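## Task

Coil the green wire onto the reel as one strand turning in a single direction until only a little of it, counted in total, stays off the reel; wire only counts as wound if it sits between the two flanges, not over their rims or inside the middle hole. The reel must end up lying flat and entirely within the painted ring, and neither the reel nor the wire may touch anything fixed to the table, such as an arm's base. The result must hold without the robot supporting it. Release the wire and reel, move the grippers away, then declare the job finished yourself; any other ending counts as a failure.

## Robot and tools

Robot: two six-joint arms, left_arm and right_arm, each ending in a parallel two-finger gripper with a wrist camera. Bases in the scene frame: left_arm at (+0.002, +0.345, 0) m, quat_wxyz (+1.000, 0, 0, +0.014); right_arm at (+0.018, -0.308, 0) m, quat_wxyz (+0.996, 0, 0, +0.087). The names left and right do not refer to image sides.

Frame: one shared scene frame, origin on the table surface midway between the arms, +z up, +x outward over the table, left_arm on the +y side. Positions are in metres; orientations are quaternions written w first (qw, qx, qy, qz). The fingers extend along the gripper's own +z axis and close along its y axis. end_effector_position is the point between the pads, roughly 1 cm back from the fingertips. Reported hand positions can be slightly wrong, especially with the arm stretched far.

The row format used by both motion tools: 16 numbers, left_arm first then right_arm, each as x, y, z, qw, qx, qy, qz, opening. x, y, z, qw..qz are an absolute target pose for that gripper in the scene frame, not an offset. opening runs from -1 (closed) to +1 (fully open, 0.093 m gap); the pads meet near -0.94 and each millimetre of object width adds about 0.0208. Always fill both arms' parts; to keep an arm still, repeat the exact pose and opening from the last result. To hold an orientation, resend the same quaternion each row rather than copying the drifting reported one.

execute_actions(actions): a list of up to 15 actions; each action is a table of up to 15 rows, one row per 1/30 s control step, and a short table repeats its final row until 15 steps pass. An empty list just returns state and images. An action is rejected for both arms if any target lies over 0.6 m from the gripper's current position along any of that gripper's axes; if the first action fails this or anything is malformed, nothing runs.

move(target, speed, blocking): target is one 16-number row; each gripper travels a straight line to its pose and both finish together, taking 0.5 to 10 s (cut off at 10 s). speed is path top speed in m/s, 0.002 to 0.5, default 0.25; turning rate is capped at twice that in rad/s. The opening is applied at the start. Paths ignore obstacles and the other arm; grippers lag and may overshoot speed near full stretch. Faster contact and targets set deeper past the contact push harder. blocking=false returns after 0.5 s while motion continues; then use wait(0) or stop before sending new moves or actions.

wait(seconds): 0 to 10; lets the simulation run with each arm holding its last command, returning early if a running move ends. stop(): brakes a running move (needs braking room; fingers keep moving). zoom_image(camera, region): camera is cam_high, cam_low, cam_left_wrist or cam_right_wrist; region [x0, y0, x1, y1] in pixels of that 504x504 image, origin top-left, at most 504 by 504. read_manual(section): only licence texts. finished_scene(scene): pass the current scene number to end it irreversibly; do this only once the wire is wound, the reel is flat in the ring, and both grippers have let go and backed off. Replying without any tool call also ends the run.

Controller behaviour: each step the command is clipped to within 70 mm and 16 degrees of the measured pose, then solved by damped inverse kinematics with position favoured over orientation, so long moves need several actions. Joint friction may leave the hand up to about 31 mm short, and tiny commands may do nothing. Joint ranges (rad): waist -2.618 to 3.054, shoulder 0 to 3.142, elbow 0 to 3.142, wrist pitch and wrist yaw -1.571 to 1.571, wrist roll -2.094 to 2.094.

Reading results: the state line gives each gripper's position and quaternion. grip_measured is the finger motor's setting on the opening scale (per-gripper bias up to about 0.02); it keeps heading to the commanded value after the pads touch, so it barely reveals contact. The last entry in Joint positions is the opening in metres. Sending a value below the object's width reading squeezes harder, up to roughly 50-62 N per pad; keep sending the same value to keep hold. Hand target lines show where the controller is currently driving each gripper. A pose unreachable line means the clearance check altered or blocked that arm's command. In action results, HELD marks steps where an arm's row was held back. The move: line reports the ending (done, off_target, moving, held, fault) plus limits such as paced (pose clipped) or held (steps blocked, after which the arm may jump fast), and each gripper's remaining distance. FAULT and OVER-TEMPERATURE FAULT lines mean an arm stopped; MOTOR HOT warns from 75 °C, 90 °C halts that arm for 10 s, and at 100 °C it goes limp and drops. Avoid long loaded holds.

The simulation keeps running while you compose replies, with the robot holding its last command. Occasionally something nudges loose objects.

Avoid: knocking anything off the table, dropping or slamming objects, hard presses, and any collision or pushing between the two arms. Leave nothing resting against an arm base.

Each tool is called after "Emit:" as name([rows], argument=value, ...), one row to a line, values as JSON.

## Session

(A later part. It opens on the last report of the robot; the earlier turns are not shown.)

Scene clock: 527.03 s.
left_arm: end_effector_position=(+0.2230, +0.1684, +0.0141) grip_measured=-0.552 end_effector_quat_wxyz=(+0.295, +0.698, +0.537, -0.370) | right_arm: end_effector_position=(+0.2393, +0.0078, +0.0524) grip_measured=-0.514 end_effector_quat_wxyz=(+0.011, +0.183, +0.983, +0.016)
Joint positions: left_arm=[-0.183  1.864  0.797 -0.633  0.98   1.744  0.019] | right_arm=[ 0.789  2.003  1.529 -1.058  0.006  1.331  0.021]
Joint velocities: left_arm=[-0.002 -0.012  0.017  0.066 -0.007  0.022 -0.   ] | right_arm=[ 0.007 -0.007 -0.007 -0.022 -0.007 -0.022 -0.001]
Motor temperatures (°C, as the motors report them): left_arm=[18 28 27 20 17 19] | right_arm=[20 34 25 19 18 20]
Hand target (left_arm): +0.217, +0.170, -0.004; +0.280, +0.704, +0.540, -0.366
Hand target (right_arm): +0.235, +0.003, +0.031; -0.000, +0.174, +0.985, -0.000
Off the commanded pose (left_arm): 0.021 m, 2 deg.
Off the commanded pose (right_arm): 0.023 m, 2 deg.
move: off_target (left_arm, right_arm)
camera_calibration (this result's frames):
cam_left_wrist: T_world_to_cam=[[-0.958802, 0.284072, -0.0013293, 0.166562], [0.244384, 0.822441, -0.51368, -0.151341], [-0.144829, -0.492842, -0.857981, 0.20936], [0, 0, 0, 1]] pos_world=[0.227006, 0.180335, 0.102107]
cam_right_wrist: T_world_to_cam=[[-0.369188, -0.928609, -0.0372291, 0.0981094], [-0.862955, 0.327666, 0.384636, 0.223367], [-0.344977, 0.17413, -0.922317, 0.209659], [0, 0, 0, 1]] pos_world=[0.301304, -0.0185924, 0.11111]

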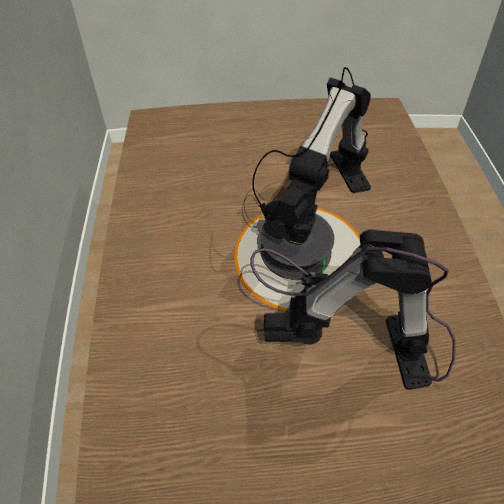

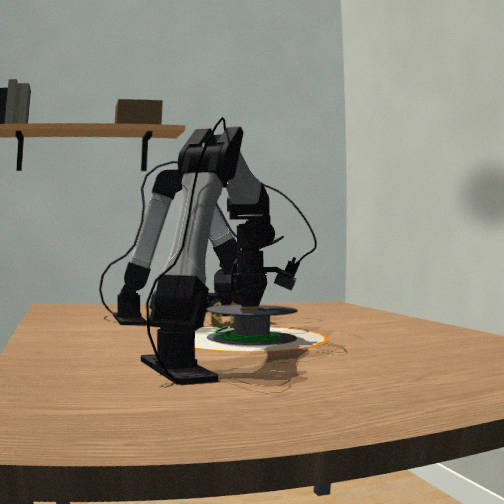

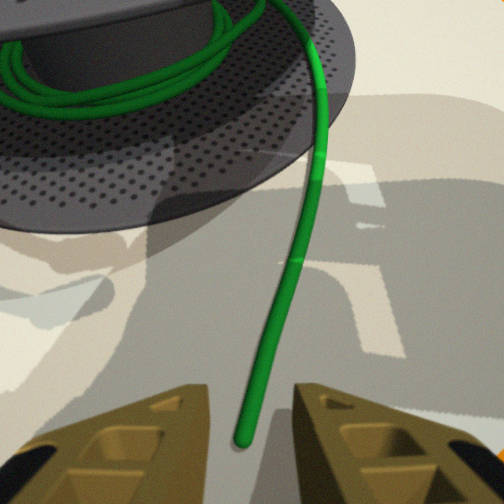

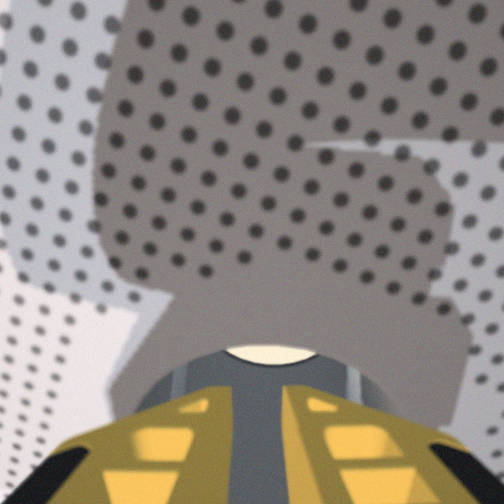

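Emit:
execute_actions([
  [[0.218,0.171,-0.004,0.281,0.704,0.540,-0.366,-1,0.236,0.004,0.03,0,0.1736,0.9848,0,-0.4]],
  [[0.218,0.171,-0.004,0.281,0.704,0.540,-0.366,-1,0.236,0.004,0.03,0,0.1736,0.9848,0,-0.4]],
])

Emit:
move(target=[0.221,0.166,0.038,0.281,0.704,0.540,-0.366,-1,0.236,0.004,0.03,0,0.1736,0.9848,0,-0.4], speed=0.03)

Scene clock: 528.60 s.
left_arm: end_effector_position=(+0.2226, +0.1677, +0.0142) grip_measured=-0.994 end_effector_quat_wxyz=(+0.297, +0.697, +0.536, -0.373) | right_arm: end_effector_position=(+0.2393, +0.0078, +0.0524) grip_measured=-0.514 end_effector_quat_wxyz=(+0.011, +0.183, +0.983, +0.016)
Joint positions: left_arm=[-0.183  1.868  0.795 -0.63   0.988  1.746  0.   ] | right_arm=[ 0.789  2.003  1.529 -1.058  0.006  1.331  0.021]
Joint velocities: left_arm=[ 0.007 -0.002 -0.002  0.007 -0.007 -0.007  0.   ] | right_arm=[ 0.012  0.007  0.002  0.051 -0.066 -0.022 -0.   ]
Motor temperatures (°C, as the motors report them): left_arm=[18 28 26 20 17 19] | right_arm=[20 34 25 19 18 20]
Hand target (left_arm): +0.217, +0.171, -0.003; +0.281, +0.704, +0.540, -0.366
Hand target (right_arm): +0.235, +0.003, +0.031; -0.000, +0.174, +0.985, -0.000
Off the commanded pose (left_arm): 0.019 m, 2 deg.
Off the commanded pose (right_arm): 0.023 m, 2 deg.
Step readings (end_effector_position; steps 1 to 15: 1st action; 16 to 30: 2nd action):
0: left_arm (+0.2230, +0.1682, +0.0141) | right_arm (+0.2393, +0.0078, +0.0524)
1: left_arm (+0.2231, +0.1682, +0.0142) | right_arm (+0.2393, +0.0078, +0.0524)
2: left_arm (+0.2227, +0.1679, +0.0142) | right_arm (+0.2393, +0.0078, +0.0524)
4: left_arm (+0.2226, +0.1677, +0.0142) | right_arm (+0.2393, +0.0078, +0.0524)
8: left_arm (+0.2226, +0.1677, +0.0142) | right_arm (+0.2393, +0.0078, +0.0524)
15: left_arm (+0.2226, +0.1677, +0.0142) | right_arm (+0.2393, +0.0078, +0.0524)
16: left_arm (+0.2226, +0.1677, +0.0142) | right_arm (+0.2393, +0.0078, +0.0524)
17: left_arm (+0.2226, +0.1677, +0.0142) | right_arm (+0.2393, +0.0078, +0.0524)
19: left_arm (+0.2226, +0.1677, +0.0142) | right_arm (+0.2393, +0.0078, +0.0524)
23: left_arm (+0.2226, +0.1677, +0.0142) | right_arm (+0.2393, +0.0078, +0.0524)
30: end_effector_position above
camera_calibration (this result's frames):
cam_left_wrist: T_world_to_cam=[[-0.958745, 0.284261, -0.00202063, 0.16641], [0.243711, 0.818278, -0.520601, -0.149673], [-0.146333, -0.499616, -0.853797, 0.21048], [0, 0, 0, 1]] pos_world=[0.226822, 0.180329, 0.102124]
cam_right_wrist: T_world_to_cam=[[-0.369188, -0.928609, -0.0372291, 0.0981094], [-0.862955, 0.327666, 0.384636, 0.223367], [-0.344977, 0.17413, -0.922317, 0.209659], [0, 0, 0, 1]] pos_world=[0.301304, -0.0185924, 0.11111]

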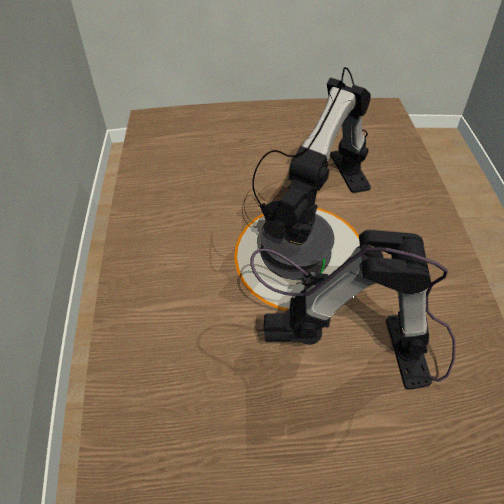

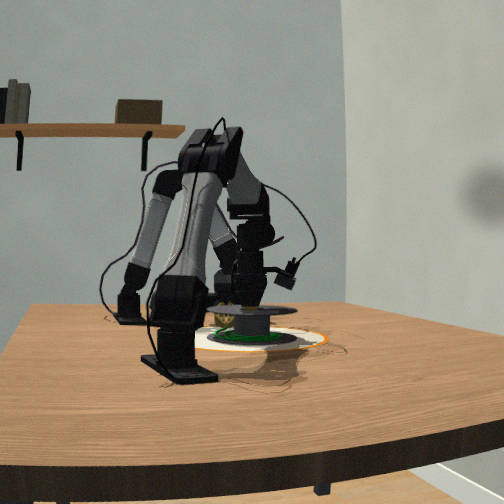

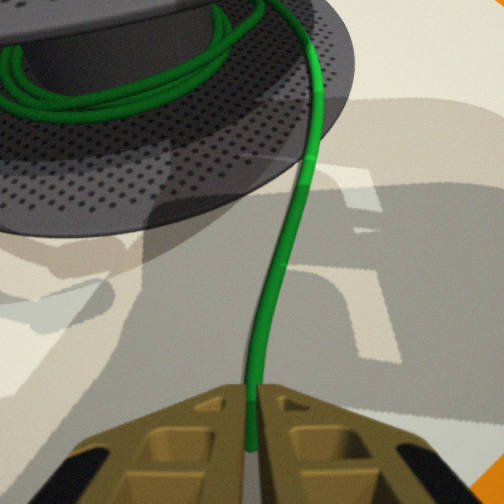

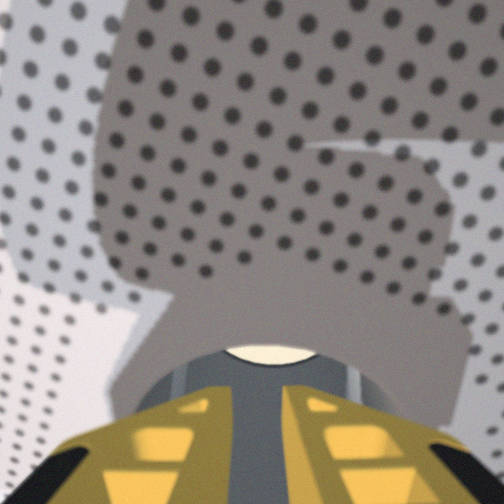

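Scene clock: 529.67 s.
left_arm: end_effector_position=(+0.2180, +0.1675, +0.0300) grip_measured=-0.994 end_effector_quat_wxyz=(+0.281, +0.697, +0.543, -0.374) | right_arm: end_effector_position=(+0.2393, +0.0078, +0.0524) grip_measured=-0.514 end_effector_quat_wxyz=(+0.011, +0.183, +0.983, +0.016)
Joint positions: left_arm=[-0.196  1.806  0.816 -0.72   0.966  1.723  0.   ] | right_arm=[ 0.789  2.003  1.529 -1.058  0.006  1.331  0.021]
Joint velocities: left_arm=[ 0.002  0.007 -0.002 -0.11   0.007 -0.051  0.   ] | right_arm=[-0.002  0.002 -0.022  0.022  0.066 -0.007  0.   ]
Motor temperatures (°C, as the motors report them): left_arm=[18 28 26 20 17 19] | right_arm=[20 34 25 19 18 20]
Hand target (left_arm): +0.221, +0.166, +0.038; +0.281, +0.704, +0.540, -0.366
Hand target (right_arm): +0.235, +0.003, +0.031; -0.000, +0.174, +0.985, -0.000
Off the commanded pose (left_arm): 0.009 m, 1 deg.
Off the commanded pose (right_arm): 0.023 m, 2 deg.
move: off_target (right_arm)
camera_calibration (this result's frames):
cam_left_wrist: T_world_to_cam=[[-0.9576, 0.286721, 0.0281735, 0.160453], [0.23431, 0.831973, -0.502912, -0.140916], [-0.167635, -0.474987, -0.863879, 0.224022], [0, 0, 0, 1]] pos_world=[0.224222, 0.17764, 0.118139]
cam_right_wrist: T_world_to_cam=[[-0.369188, -0.928609, -0.0372291, 0.0981094], [-0.862955, 0.327666, 0.384636, 0.223367], [-0.344977, 0.17413, -0.922317, 0.209659], [0, 0, 0, 1]] pos_world=[0.301304, -0.0185924, 0.11111]

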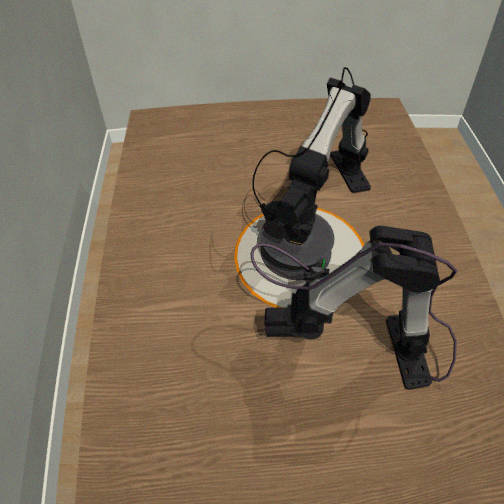

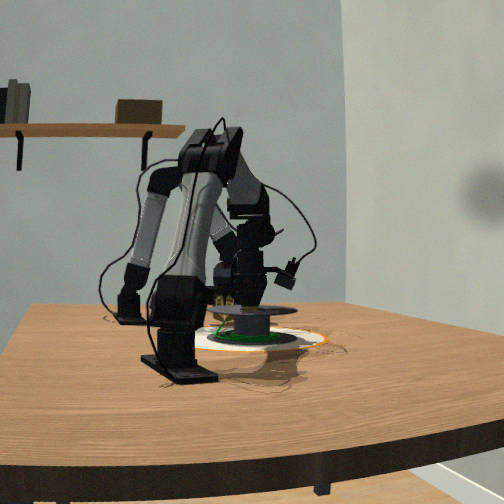

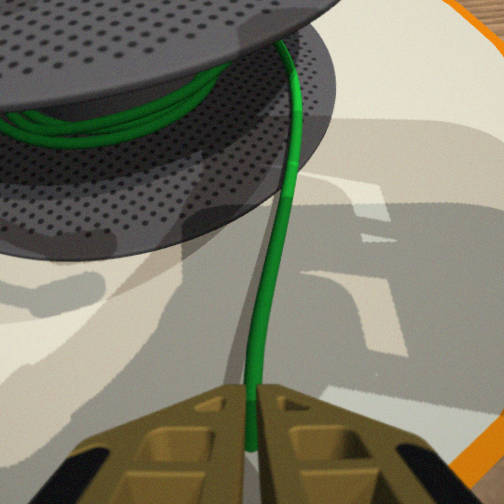

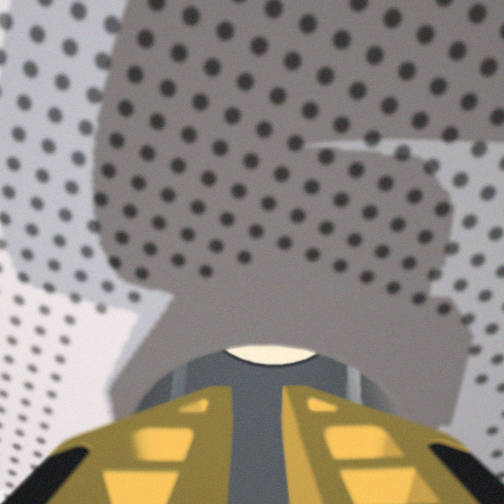

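Emit:
move(target=[0.226,0.122,0.037,0.281,0.704,0.540,-0.366,-1,0.236,0.004,0.03,0,-0.1994,0.9799,0,-0.4], speed=0.1)

Scene clock: 535.23 s.
left_arm: end_effector_position=(+0.2157, +0.1274, +0.0281) grip_measured=-0.994 end_effector_quat_wxyz=(+0.261, +0.694, +0.551, -0.383) | right_arm: end_effector_position=(+0.2410, +0.0131, +0.0526) grip_measured=-0.515 end_effector_quat_wxyz=(+0.020, -0.186, +0.982, +0.022)
Joint positions: left_arm=[-0.35   1.806  0.816 -0.549  0.964  1.461  0.   ] | right_arm=[ 0.789  2.003  1.529 -1.036 -0.003  0.589  0.021]
Joint velocities: left_arm=[-0.022  0.032 -0.017  0.037  0.037 -0.037  0.   ] | right_arm=[-0.007 -0.012 -0.017 -0.066  0.022 -0.007 -0.001]
Motor temperatures (°C, as the motors report them): left_arm=[18 28 26 20 17 19] | right_arm=[20 35 25 19 17 20]
Hand target (left_arm): +0.225, +0.123, +0.037; +0.280, +0.704, +0.539, -0.367
Hand target (right_arm): +0.235, +0.003, +0.031; -0.001, -0.199, +0.980, +0.000
Off the commanded pose (left_arm): 0.015 m, 3 deg.
Off the commanded pose (right_arm): 0.025 m, 4 deg.
move: off_target (left_arm, right_arm)
camera_calibration (this result's frames):
cam_left_wrist: T_world_to_cam=[[-0.953924, 0.290975, 0.0732287, 0.167249], [0.218537, 0.841001, -0.494933, -0.105918], [-0.205599, -0.456125, -0.86584, 0.208832], [0, 0, 0, 1]] pos_world=[0.225626, 0.135665, 0.116145]
cam_right_wrist: T_world_to_cam=[[0.356873, -0.933386, -0.0378425, -0.0712602], [-0.868726, -0.346499, 0.353911, 0.234814], [-0.343448, -0.0934265, -0.934513, 0.213332], [0, 0, 0, 1]] pos_world=[0.302688, 0.0347803, 0.113561]

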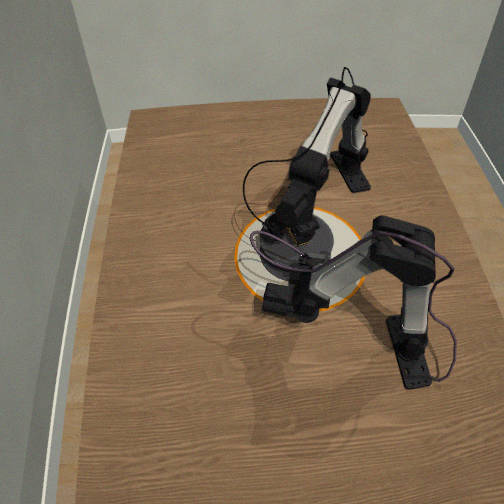

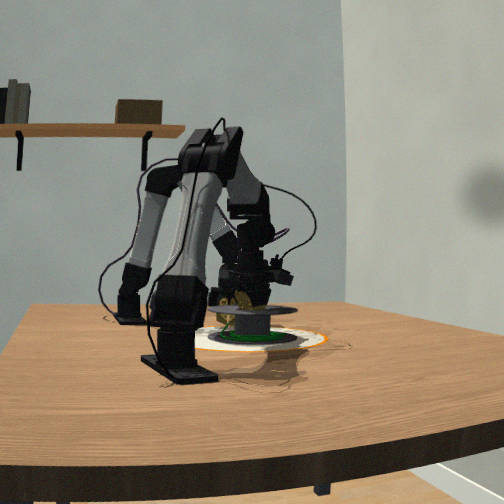

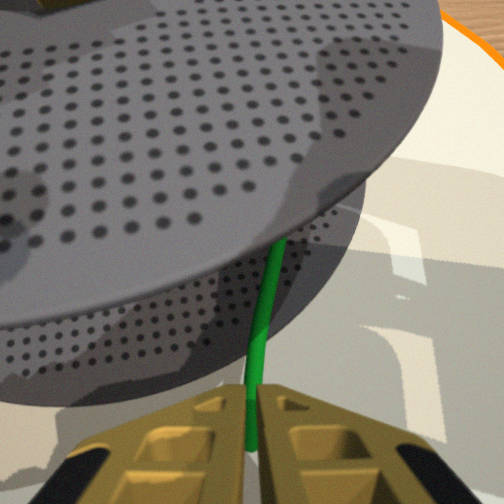

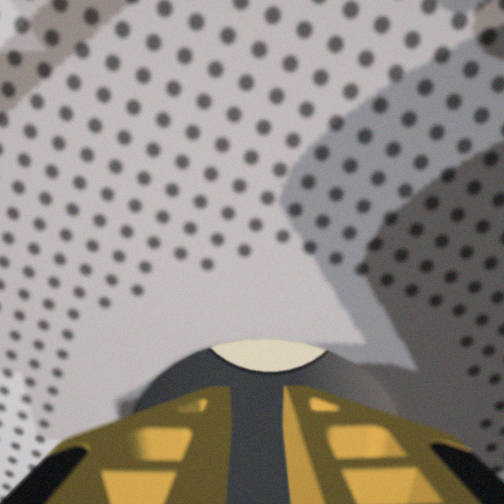

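Emit:
execute_actions([
  [[0.226,0.122,0.037,0.281,0.704,0.540,-0.366,-1,0.238,0.008,0.05,0,-0.186,0.982,0,-1]],
  [[0.226,0.122,0.037,0.281,0.704,0.540,-0.366,-1,0.238,0.008,0.055,0,0.15,0.989,0,-1]],
  [[0.226,0.122,0.037,0.281,0.704,0.540,-0.366,-1,0.238,0.008,0.05,0,0.342,0.94,0,-1]],
  [[0.226,0.122,0.037,0.281,0.704,0.540,-0.366,-1,0.238,0.008,0.03,0,0.342,0.94,0,-1]],
  [[0.226,0.122,0.037,0.281,0.704,0.540,-0.366,-1,0.238,0.008,0.03,0,0.342,0.94,0,-0.4]],
])

Emit:
move(target=[0.236,0.090,0.036,0.281,0.704,0.540,-0.366,-1,0.236,0.006,0.03,0,-0.0872,0.9962,0,-0.4], speed=0.1)

Scene clock: 538.43 s.
left_arm: end_effector_position=(+0.2167, +0.1270, +0.0282) grip_measured=-0.994 end_effector_quat_wxyz=(+0.262, +0.693, +0.552, -0.382) | right_arm: end_effector_position=(+0.2405, +0.0135, +0.0533) grip_measured=-0.469 end_effector_quat_wxyz=(+0.004, +0.339, +0.940, +0.023)
Joint positions: left_arm=[-0.35   1.806  0.816 -0.543  0.964  1.455  0.   ] | right_arm=[ 0.791  2.015  1.549 -1.057 -0.004  1.657  0.023]
Joint velocities: left_arm=[-0.002 -0.002 -0.007 -0.007  0.066  0.007  0.   ] | right_arm=[-0.012 -0.012 -0.007 -0.007 -0.037 -0.007  0.   ]
Motor temperatures (°C, as the motors report them): left_arm=[18 29 27 20 17 19] | right_arm=[20 35 25 19 17 20]
Hand target (left_arm): +0.226, +0.122, +0.037; +0.281, +0.704, +0.540, -0.366
Hand target (right_arm): +0.237, +0.007, +0.031; -0.000, +0.342, +0.940, -0.000
Off the commanded pose (left_arm): 0.014 m, 3 deg.
Off the commanded pose (right_arm): 0.024 m, 3 deg.
Step readings (end_effector_position; steps 1 to 15: 1st action; 16 to 30: 2nd action; 31 to 45: 3rd action; 46 to 60: 4th action; 61 to 75: 5th action):
0: left_arm (+0.2159, +0.1273, +0.0281) | right_arm (+0.2410, +0.0131, +0.0526)
1: left_arm (+0.2160, +0.1273, +0.0281) | right_arm (+0.2414, +0.0135, +0.0542)
2: left_arm (+0.2161, +0.1273, +0.0282) | right_arm (+0.2414, +0.0135, +0.0550)
4: left_arm (+0.2163, +0.1272, +0.0282) | right_arm (+0.2411, +0.0131, +0.0555)
8: left_arm (+0.2165, +0.1271, +0.0282) | right_arm (+0.2391, +0.0102, +0.0536)
15: left_arm (+0.2167, +0.1270, +0.0282) | right_arm (+0.2391, +0.0102, +0.0534)
16: left_arm (+0.2167, +0.1270, +0.0282) | right_arm (+0.2391, +0.0102, +0.0534)
17: left_arm (+0.2167, +0.1270, +0.0282) | right_arm (+0.2392, +0.0101, +0.0534)
19: left_arm (+0.2167, +0.1270, +0.0282) | right_arm (+0.2392, +0.0100, +0.0534)
23: left_arm (+0.2167, +0.1270, +0.0282) | right_arm (+0.2390, +0.0097, +0.0534)
30: left_arm (+0.2167, +0.1270, +0.0282) | right_arm (+0.2389, +0.0095, +0.0550)
31: left_arm (+0.2167, +0.1270, +0.0282) | right_arm (+0.2389, +0.0095, +0.0551)
32: left_arm (+0.2167, +0.1270, +0.0282) | right_arm (+0.2389, +0.0095, +0.0551)
34: left_arm (+0.2167, +0.1270, +0.0282) | right_arm (+0.2389, +0.0095, +0.0551)
38: left_arm (+0.2167, +0.1270, +0.0282) | right_arm (+0.2389, +0.0095, +0.0551)
45: left_arm (+0.2167, +0.1270, +0.0282) | right_arm (+0.2389, +0.0095, +0.0551)
46: left_arm (+0.2167, +0.1270, +0.0282) | right_arm (+0.2391, +0.0098, +0.0542)
47: left_arm (+0.2167, +0.1270, +0.0282) | right_arm (+0.2394, +0.0102, +0.0526)
49: left_arm (+0.2167, +0.1270, +0.0282) | right_arm (+0.2397, +0.0105, +0.0516)
53: left_arm (+0.2167, +0.1270, +0.0282) | right_arm (+0.2402, +0.0113, +0.0512)
60: left_arm (+0.2167, +0.1270, +0.0282) | right_arm (+0.2409, +0.0123, +0.0508)
61: left_arm (+0.2167, +0.1270, +0.0282) | right_arm (+0.2411, +0.0125, +0.0508)
62: left_arm (+0.2167, +0.1270, +0.0282) | right_arm (+0.2411, +0.0128, +0.0509)
64: left_arm (+0.2167, +0.1270, +0.0282) | right_arm (+0.2405, +0.0134, +0.0533)
68: left_arm (+0.2167, +0.1270, +0.0282) | right_arm (+0.2405, +0.0135, +0.0533)
75: end_effector_position above
camera_calibration (this result's frames):
cam_left_wrist: T_world_to_cam=[[-0.954962, 0.287901, 0.0718319, 0.168936], [0.216434, 0.841438, -0.495114, -0.105434], [-0.202986, -0.457269, -0.865853, 0.208494], [0, 0, 0, 1]] pos_world=[0.226468, 0.135417, 0.116189]
cam_right_wrist: T_world_to_cam=[[-0.645729, -0.762071, -0.0477674, 0.168673], [-0.709541, 0.575753, 0.406277, 0.180826], [-0.28211, 0.296238, -0.912501, 0.192601], [0, 0, 0, 1]] pos_world=[0.291555, -0.0326255, 0.11034]

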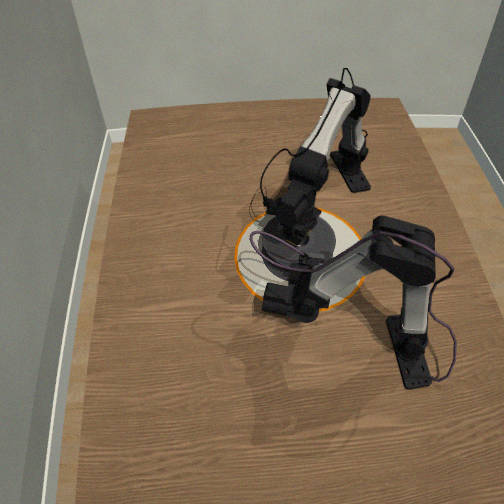

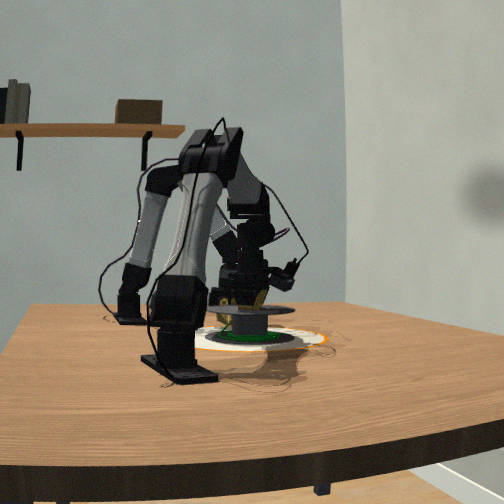

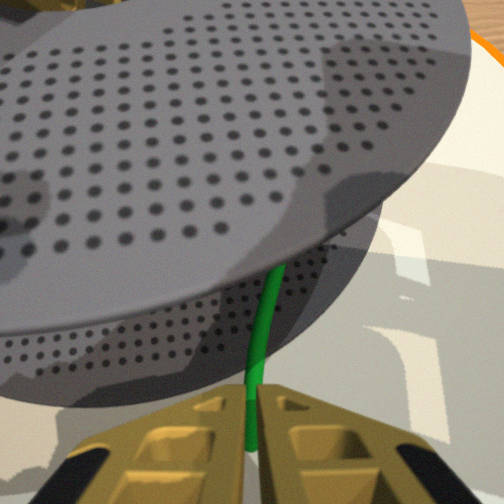

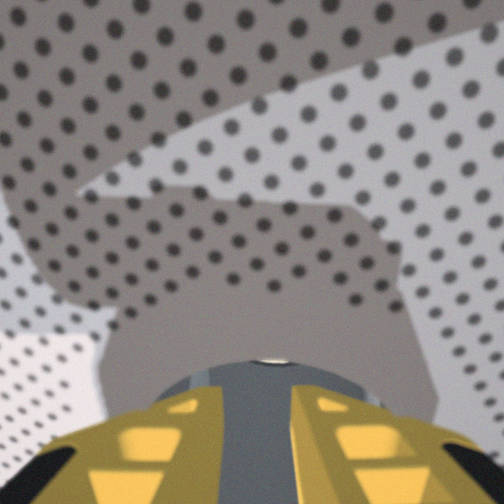

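Scene clock: 543.13 s.
left_arm: end_effector_position=(+0.2181, +0.1021, +0.0309) grip_measured=-0.994 end_effector_quat_wxyz=(+0.253, +0.695, +0.557, -0.379) | right_arm: end_effector_position=(+0.2444, +0.0119, +0.0558) grip_measured=-0.413 end_effector_quat_wxyz=(+0.021, -0.058, +0.998, +0.020)
Joint positions: left_arm=[-0.439  1.806  0.839 -0.461  0.939  1.306  0.   ] | right_arm=[ 0.786  2.008  1.549 -1.055  0.008  0.843  0.025]
Joint velocities: left_arm=[ 0.017 -0.007  0.002 -0.095  0.066  0.007  0.   ] | right_arm=[ 0.002  0.017  0.002  0.007  0.022  0.037 -0.   ]
Motor temperatures (°C, as the motors report them): left_arm=[18 29 27 20 17 19] | right_arm=[20 35 25 19 17 20]
Hand target (left_arm): +0.234, +0.091, +0.037; +0.280, +0.704, +0.539, -0.367
Hand target (right_arm): +0.235, +0.005, +0.032; -0.001, -0.086, +0.996, -0.000
Off the commanded pose (left_arm): 0.022 m, 4 deg.
Off the commanded pose (right_arm): 0.028 m, 5 deg.
move: off_target (left_arm, right_arm)
camera_calibration (this result's frames):
cam_left_wrist: T_world_to_cam=[[-0.954145, 0.286731, 0.0859838, 0.176743], [0.212707, 0.851526, -0.479229, -0.0840799], [-0.210627, -0.438964, -0.873468, 0.199739], [0, 0, 0, 1]] pos_world=[0.228594, 0.108597, 0.118975]
cam_right_wrist: T_world_to_cam=[[0.106623, -0.993561, -0.0383057, -0.0114878], [-0.92673, -0.113263, 0.358249, 0.247398], [-0.360281, -0.00269841, -0.93284, 0.220314], [0, 0, 0, 1]] pos_world=[0.309871, 0.0172016, 0.116448]

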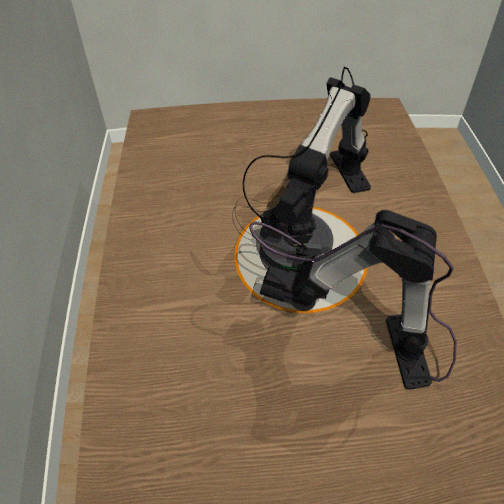

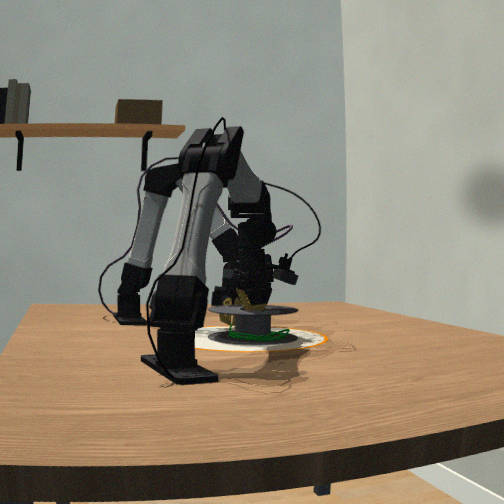

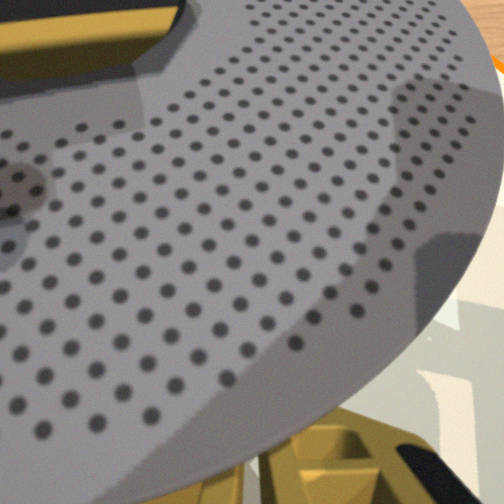

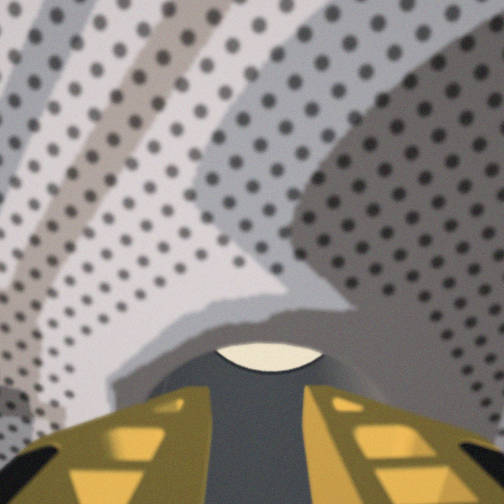

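Emit:
execute_actions(actions=[])

Scene clock: 544.07 s.
left_arm: end_effector_position=(+0.2181, +0.1021, +0.0309) grip_measured=-0.994 end_effector_quat_wxyz=(+0.253, +0.694, +0.557, -0.379) | right_arm: end_effector_position=(+0.2444, +0.0119, +0.0558) grip_measured=-0.413 end_effector_quat_wxyz=(+0.021, -0.058, +0.998, +0.020)
Joint positions: left_arm=[-0.439  1.806  0.839 -0.461  0.939  1.306  0.   ] | right_arm=[ 0.786  2.008  1.549 -1.055  0.008  0.842  0.025]
Joint velocities: left_arm=[-0.007 -0.012 -0.002 -0.007 -0.007 -0.066  0.   ] | right_arm=[-0.007 -0.002  0.002 -0.007 -0.022 -0.007 -0.   ]
Motor temperatures (°C, as the motors report them): left_arm=[18 29 27 20 17 19] | right_arm=[20 35 25 19 17 20]
Hand target (left_arm): +0.234, +0.091, +0.037; +0.280, +0.704, +0.539, -0.367
Hand target (right_arm): +0.235, +0.005, +0.032; -0.001, -0.086, +0.996, -0.000
Off the commanded pose (left_arm): 0.022 m, 4 deg.
Off the commanded pose (right_arm): 0.028 m, 5 deg.
camera_calibration (this result's frames):
cam_left_wrist: T_world_to_cam=[[-0.954183, 0.28651, 0.0862921, 0.176765], [0.212375, 0.851618, -0.479211, -0.0840176], [-0.210787, -0.438929, -0.873447, 0.19977], [0, 0, 0, 1]] pos_world=[0.228618, 0.108591, 0.118973]
cam_right_wrist: T_world_to_cam=[[0.107381, -0.993481, -0.0382728, -0.0116758], [-0.926655, -0.113958, 0.358223, 0.247389], [-0.36025, -0.0030006, -0.932851, 0.220311], [0, 0, 0, 1]] pos_world=[0.309865, 0.0172533, 0.11645]

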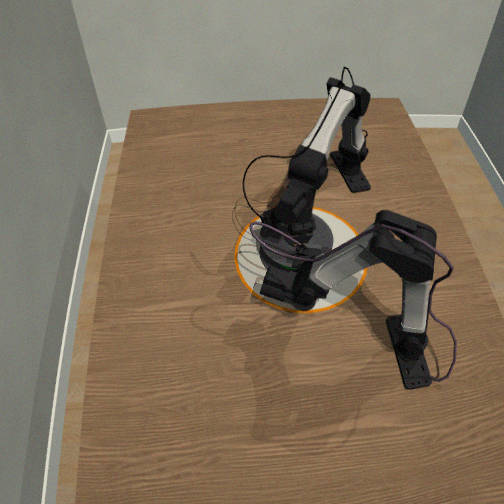

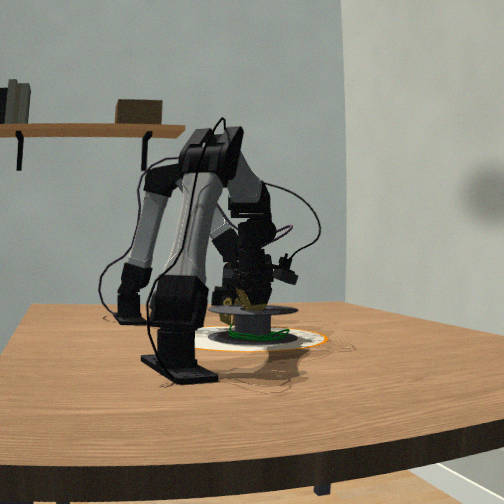

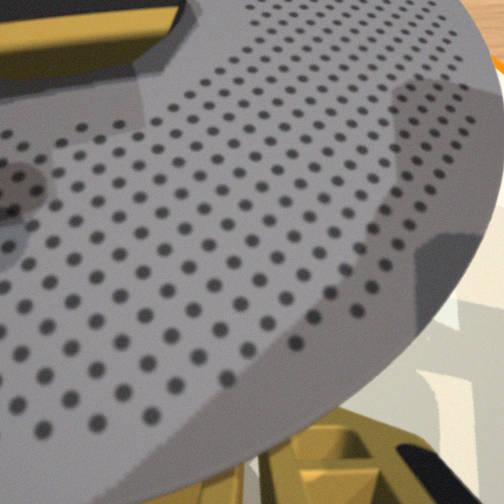

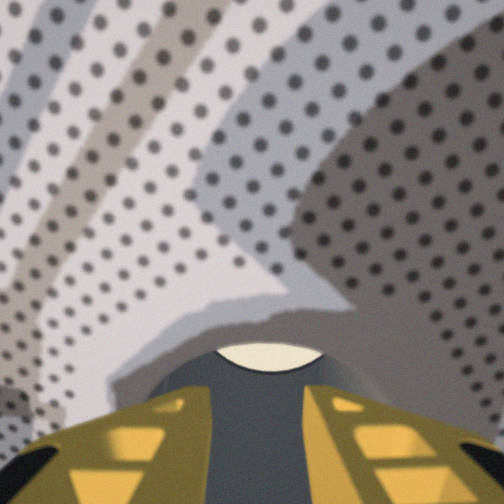

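Emit:
move(target=[0.218,0.102,0.031,0.253,0.694,0.557,-0.379,-0.6,0.2444,0.0119,0.0558,0.021,-0.058,0.998,0.020,-0.4], speed=0.05)

Emit:
move(target=[0.215,0.17,0.05,0.253,0.694,0.557,-0.379,-0.6,0.2444,0.0119,0.0558,0.021,-0.058,0.998,0.020,-0.4], speed=0.1)

Scene clock: 545.33 s.
left_arm: end_effector_position=(+0.2167, +0.1027, +0.0306) grip_measured=-0.602 end_effector_quat_wxyz=(+0.249, +0.693, +0.559, -0.381) | right_arm: end_effector_position=(+0.2450, +0.0119, +0.0573) grip_measured=-0.411 end_effector_quat_wxyz=(+0.023, -0.056, +0.998, +0.020)
Joint positions: left_arm=[-0.439  1.806  0.839 -0.47   0.939  1.306  0.016] | right_arm=[ 0.786  2.004  1.549 -1.055  0.012  0.847  0.025]
Joint velocities: left_arm=[-0.007  0.017  0.017  0.051  0.007  0.051 -0.   ] | right_arm=[-0.002 -0.002  0.012 -0.007  0.022  0.037 -0.001]
Motor temperatures (°C, as the motors report them): left_arm=[18 29 27 20 17 19] | right_arm=[20 35 25 19 17 20]
Hand target (left_arm): +0.218, +0.102, +0.031; +0.253, +0.694, +0.557, -0.379
Hand target (right_arm): +0.244, +0.012, +0.056; +0.021, -0.058, +0.998, +0.020
Off the commanded pose (left_arm): 0.002 m, 1 deg.
Off the commanded pose (right_arm): 0.002 m, 0 deg.
move: done
camera_calibration (this result's frames):
cam_left_wrist: T_world_to_cam=[[-0.95345, 0.286096, 0.095299, 0.174852], [0.208389, 0.853547, -0.477526, -0.083795], [-0.217961, -0.435438, -0.873434, 0.20072], [0, 0, 0, 1]] pos_world=[0.227924, 0.1089, 0.118638]
cam_right_wrist: T_world_to_cam=[[0.102077, -0.993995, -0.0394299, -0.0103974], [-0.929048, -0.109426, 0.353405, 0.24828], [-0.355597, 0.000557762, -0.934639, 0.220798], [0, 0, 0, 1]] pos_world=[0.310241, 0.0167103, 0.118214]

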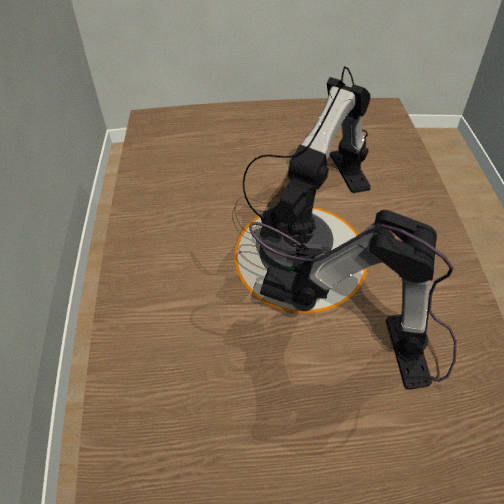

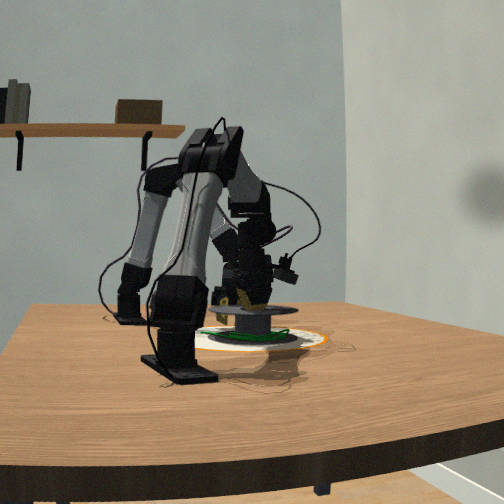

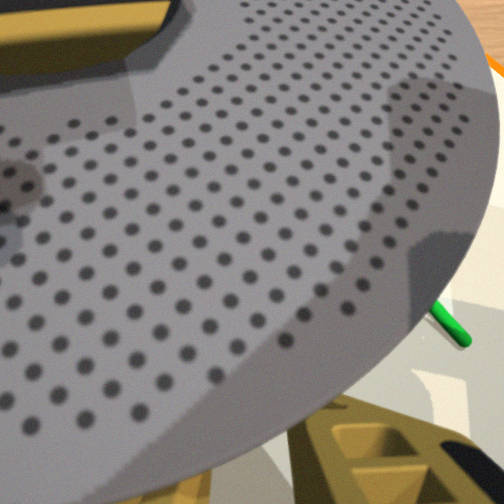

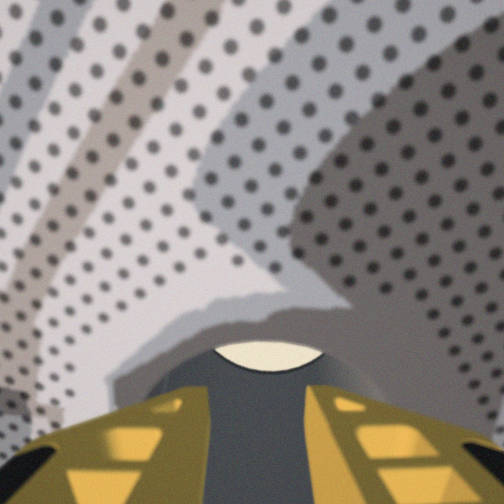

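Scene clock: 546.67 s.
left_arm: end_effector_position=(+0.2111, +0.1680, +0.0426) grip_measured=-0.602 end_effector_quat_wxyz=(+0.248, +0.690, +0.560, -0.385) | right_arm: end_effector_position=(+0.2451, +0.0118, +0.0573) grip_measured=-0.411 end_effector_quat_wxyz=(+0.023, -0.055, +0.998, +0.020)
Joint positions: left_arm=[-0.209  1.776  0.855 -0.837  0.939  1.691  0.016] | right_arm=[ 0.786  2.004  1.549 -1.055  0.012  0.848  0.025]
Joint velocities: left_arm=[-0.007  0.007  0.002 -0.051 -0.051  0.051  0.001] | right_arm=[-0.007 -0.002  0.007 -0.022 -0.007  0.007  0.   ]
Motor temperatures (°C, as the motors report them): left_arm=[18 29 27 20 17 19] | right_arm=[20 36 25 19 17 20]
Hand target (left_arm): +0.216, +0.169, +0.050; +0.255, +0.693, +0.558, -0.378
Hand target (right_arm): +0.244, +0.012, +0.056; +0.021, -0.058, +0.998, +0.020
Off the commanded pose (left_arm): 0.009 m, 1 deg.
Off the commanded pose (right_arm): 0.002 m, 0 deg.
move: done
camera_calibration (this result's frames):
cam_left_wrist: T_world_to_cam=[[-0.953284, 0.283276, 0.104899, 0.149803], [0.200334, 0.852775, -0.482329, -0.130607], [-0.226087, -0.438782, -0.869687, 0.2405], [0, 0, 0, 1]] pos_world=[0.223344, 0.17447, 0.13045]
cam_right_wrist: T_world_to_cam=[[0.101308, -0.994082, -0.0392179, -0.0102621], [-0.929233, -0.108632, 0.353165, 0.248374], [-0.355336, 0.000663982, -0.934739, 0.220758], [0, 0, 0, 1]] pos_world=[0.31028, 0.0166334, 0.118232]

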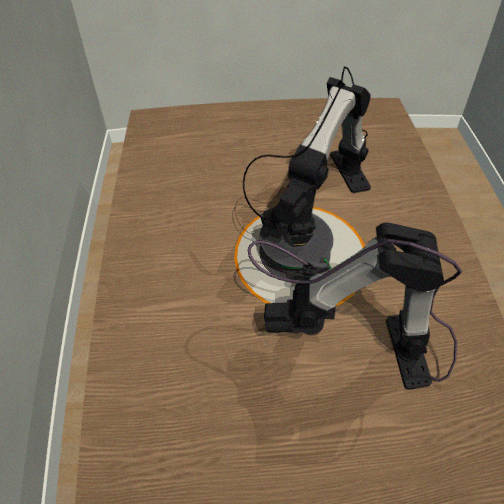

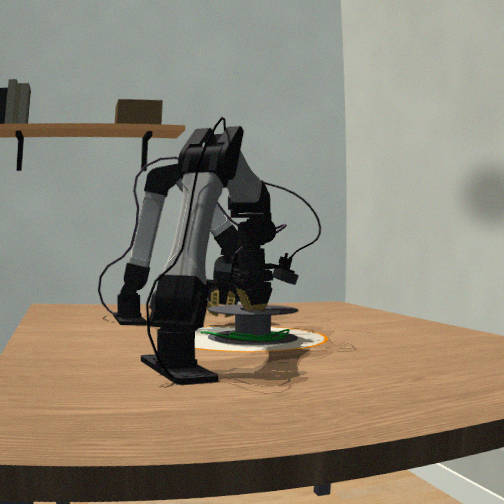

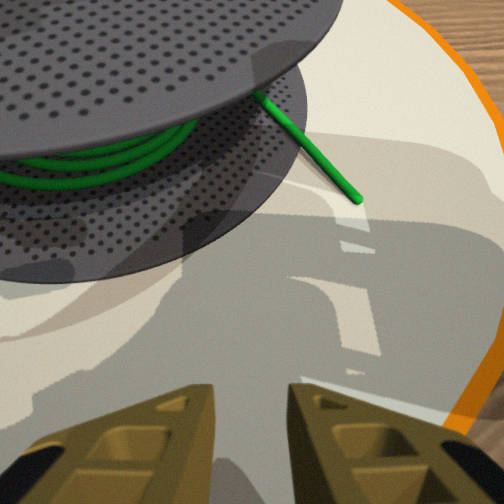

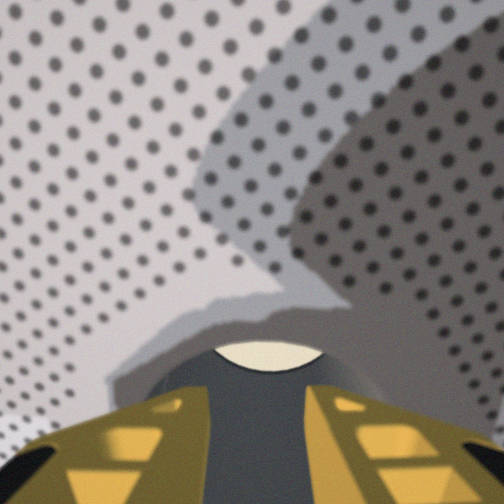

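Emit:
move(target=[0.142,0.135,0.04,0.340,0.600,0.654,-0.312,-0.4,0.2444,0.0119,0.0558,0.021,-0.058,0.998,0.020,-0.4], speed=0.15)

Scene clock: 554.50 s.
left_arm: end_effector_position=(+0.1404, +0.1380, +0.0361) grip_measured=-0.402 end_effector_quat_wxyz=(+0.326, +0.601, +0.656, -0.320) | right_arm: end_effector_position=(+0.2451, +0.0118, +0.0573) grip_measured=-0.411 end_effector_quat_wxyz=(+0.023, -0.055, +0.998, +0.020)
Joint positions: left_arm=[-0.519  1.137  0.216 -0.025  0.768  0.731  0.026] | right_arm=[ 0.786  2.004  1.549 -1.055  0.012  0.848  0.025]
Joint velocities: left_arm=[-0.002 -0.027  0.002  0.11   0.007  0.022  0.   ] | right_arm=[-0.012  0.002 -0.017 -0.007  0.007  0.007  0.   ]
Motor temperatures (°C, as the motors report them): left_arm=[18 29 27 20 17 19] | right_arm=[20 37 25 19 17 20]
Hand target (left_arm): +0.141, +0.137, +0.037; +0.337, +0.603, +0.652, -0.313
Hand target (right_arm): +0.244, +0.012, +0.056; +0.021, -0.058, +0.998, +0.020
Off the commanded pose (left_arm): 0.005 m, 2 deg.
Off the commanded pose (right_arm): 0.002 m, 0 deg.
move: done
camera_calibration (this result's frames):
cam_left_wrist: T_world_to_cam=[[-0.998359, -0.0380233, 0.04281, 0.144447], [-0.0539649, 0.874753, -0.481554, -0.0613124], [-0.0191379, -0.483075, -0.87537, 0.182934], [0, 0, 0, 1]] pos_world=[0.144403, 0.147496, 0.124426]
cam_right_wrist: T_world_to_cam=[[0.100929, -0.99412, -0.0392364, -0.0101677], [-0.929268, -0.108284, 0.353179, 0.248378], [-0.355351, 0.000815162, -0.934733, 0.22076], [0, 0, 0, 1]] pos_world=[0.310283, 0.0166076, 0.118231]

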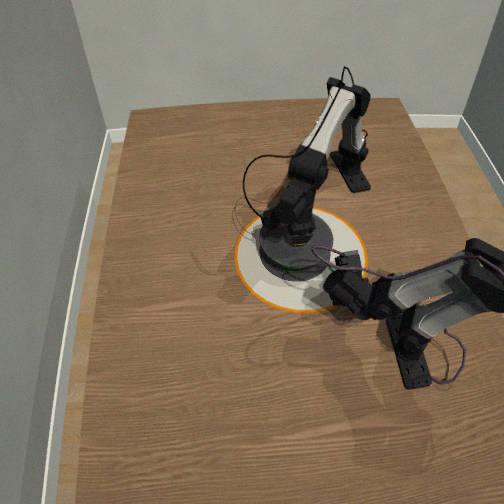

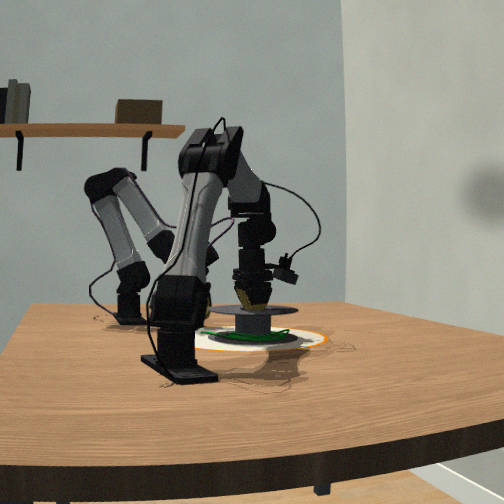

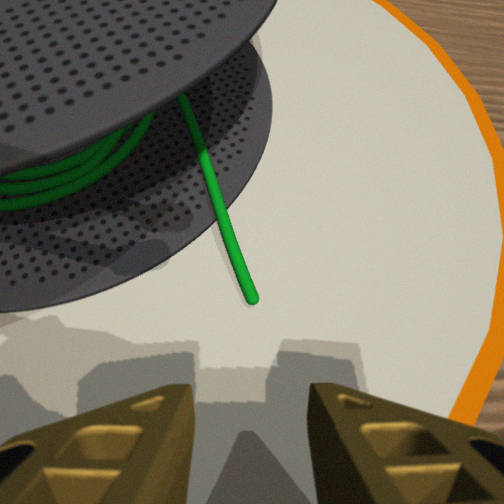

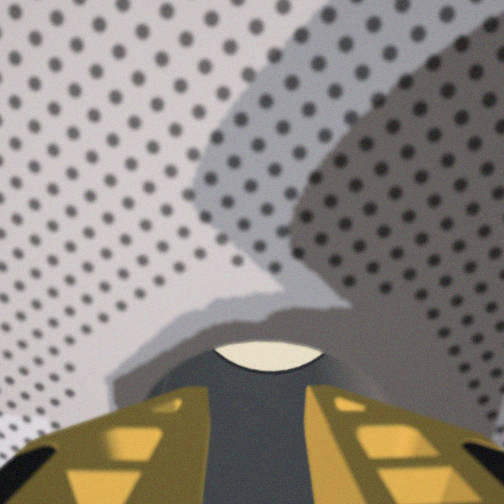

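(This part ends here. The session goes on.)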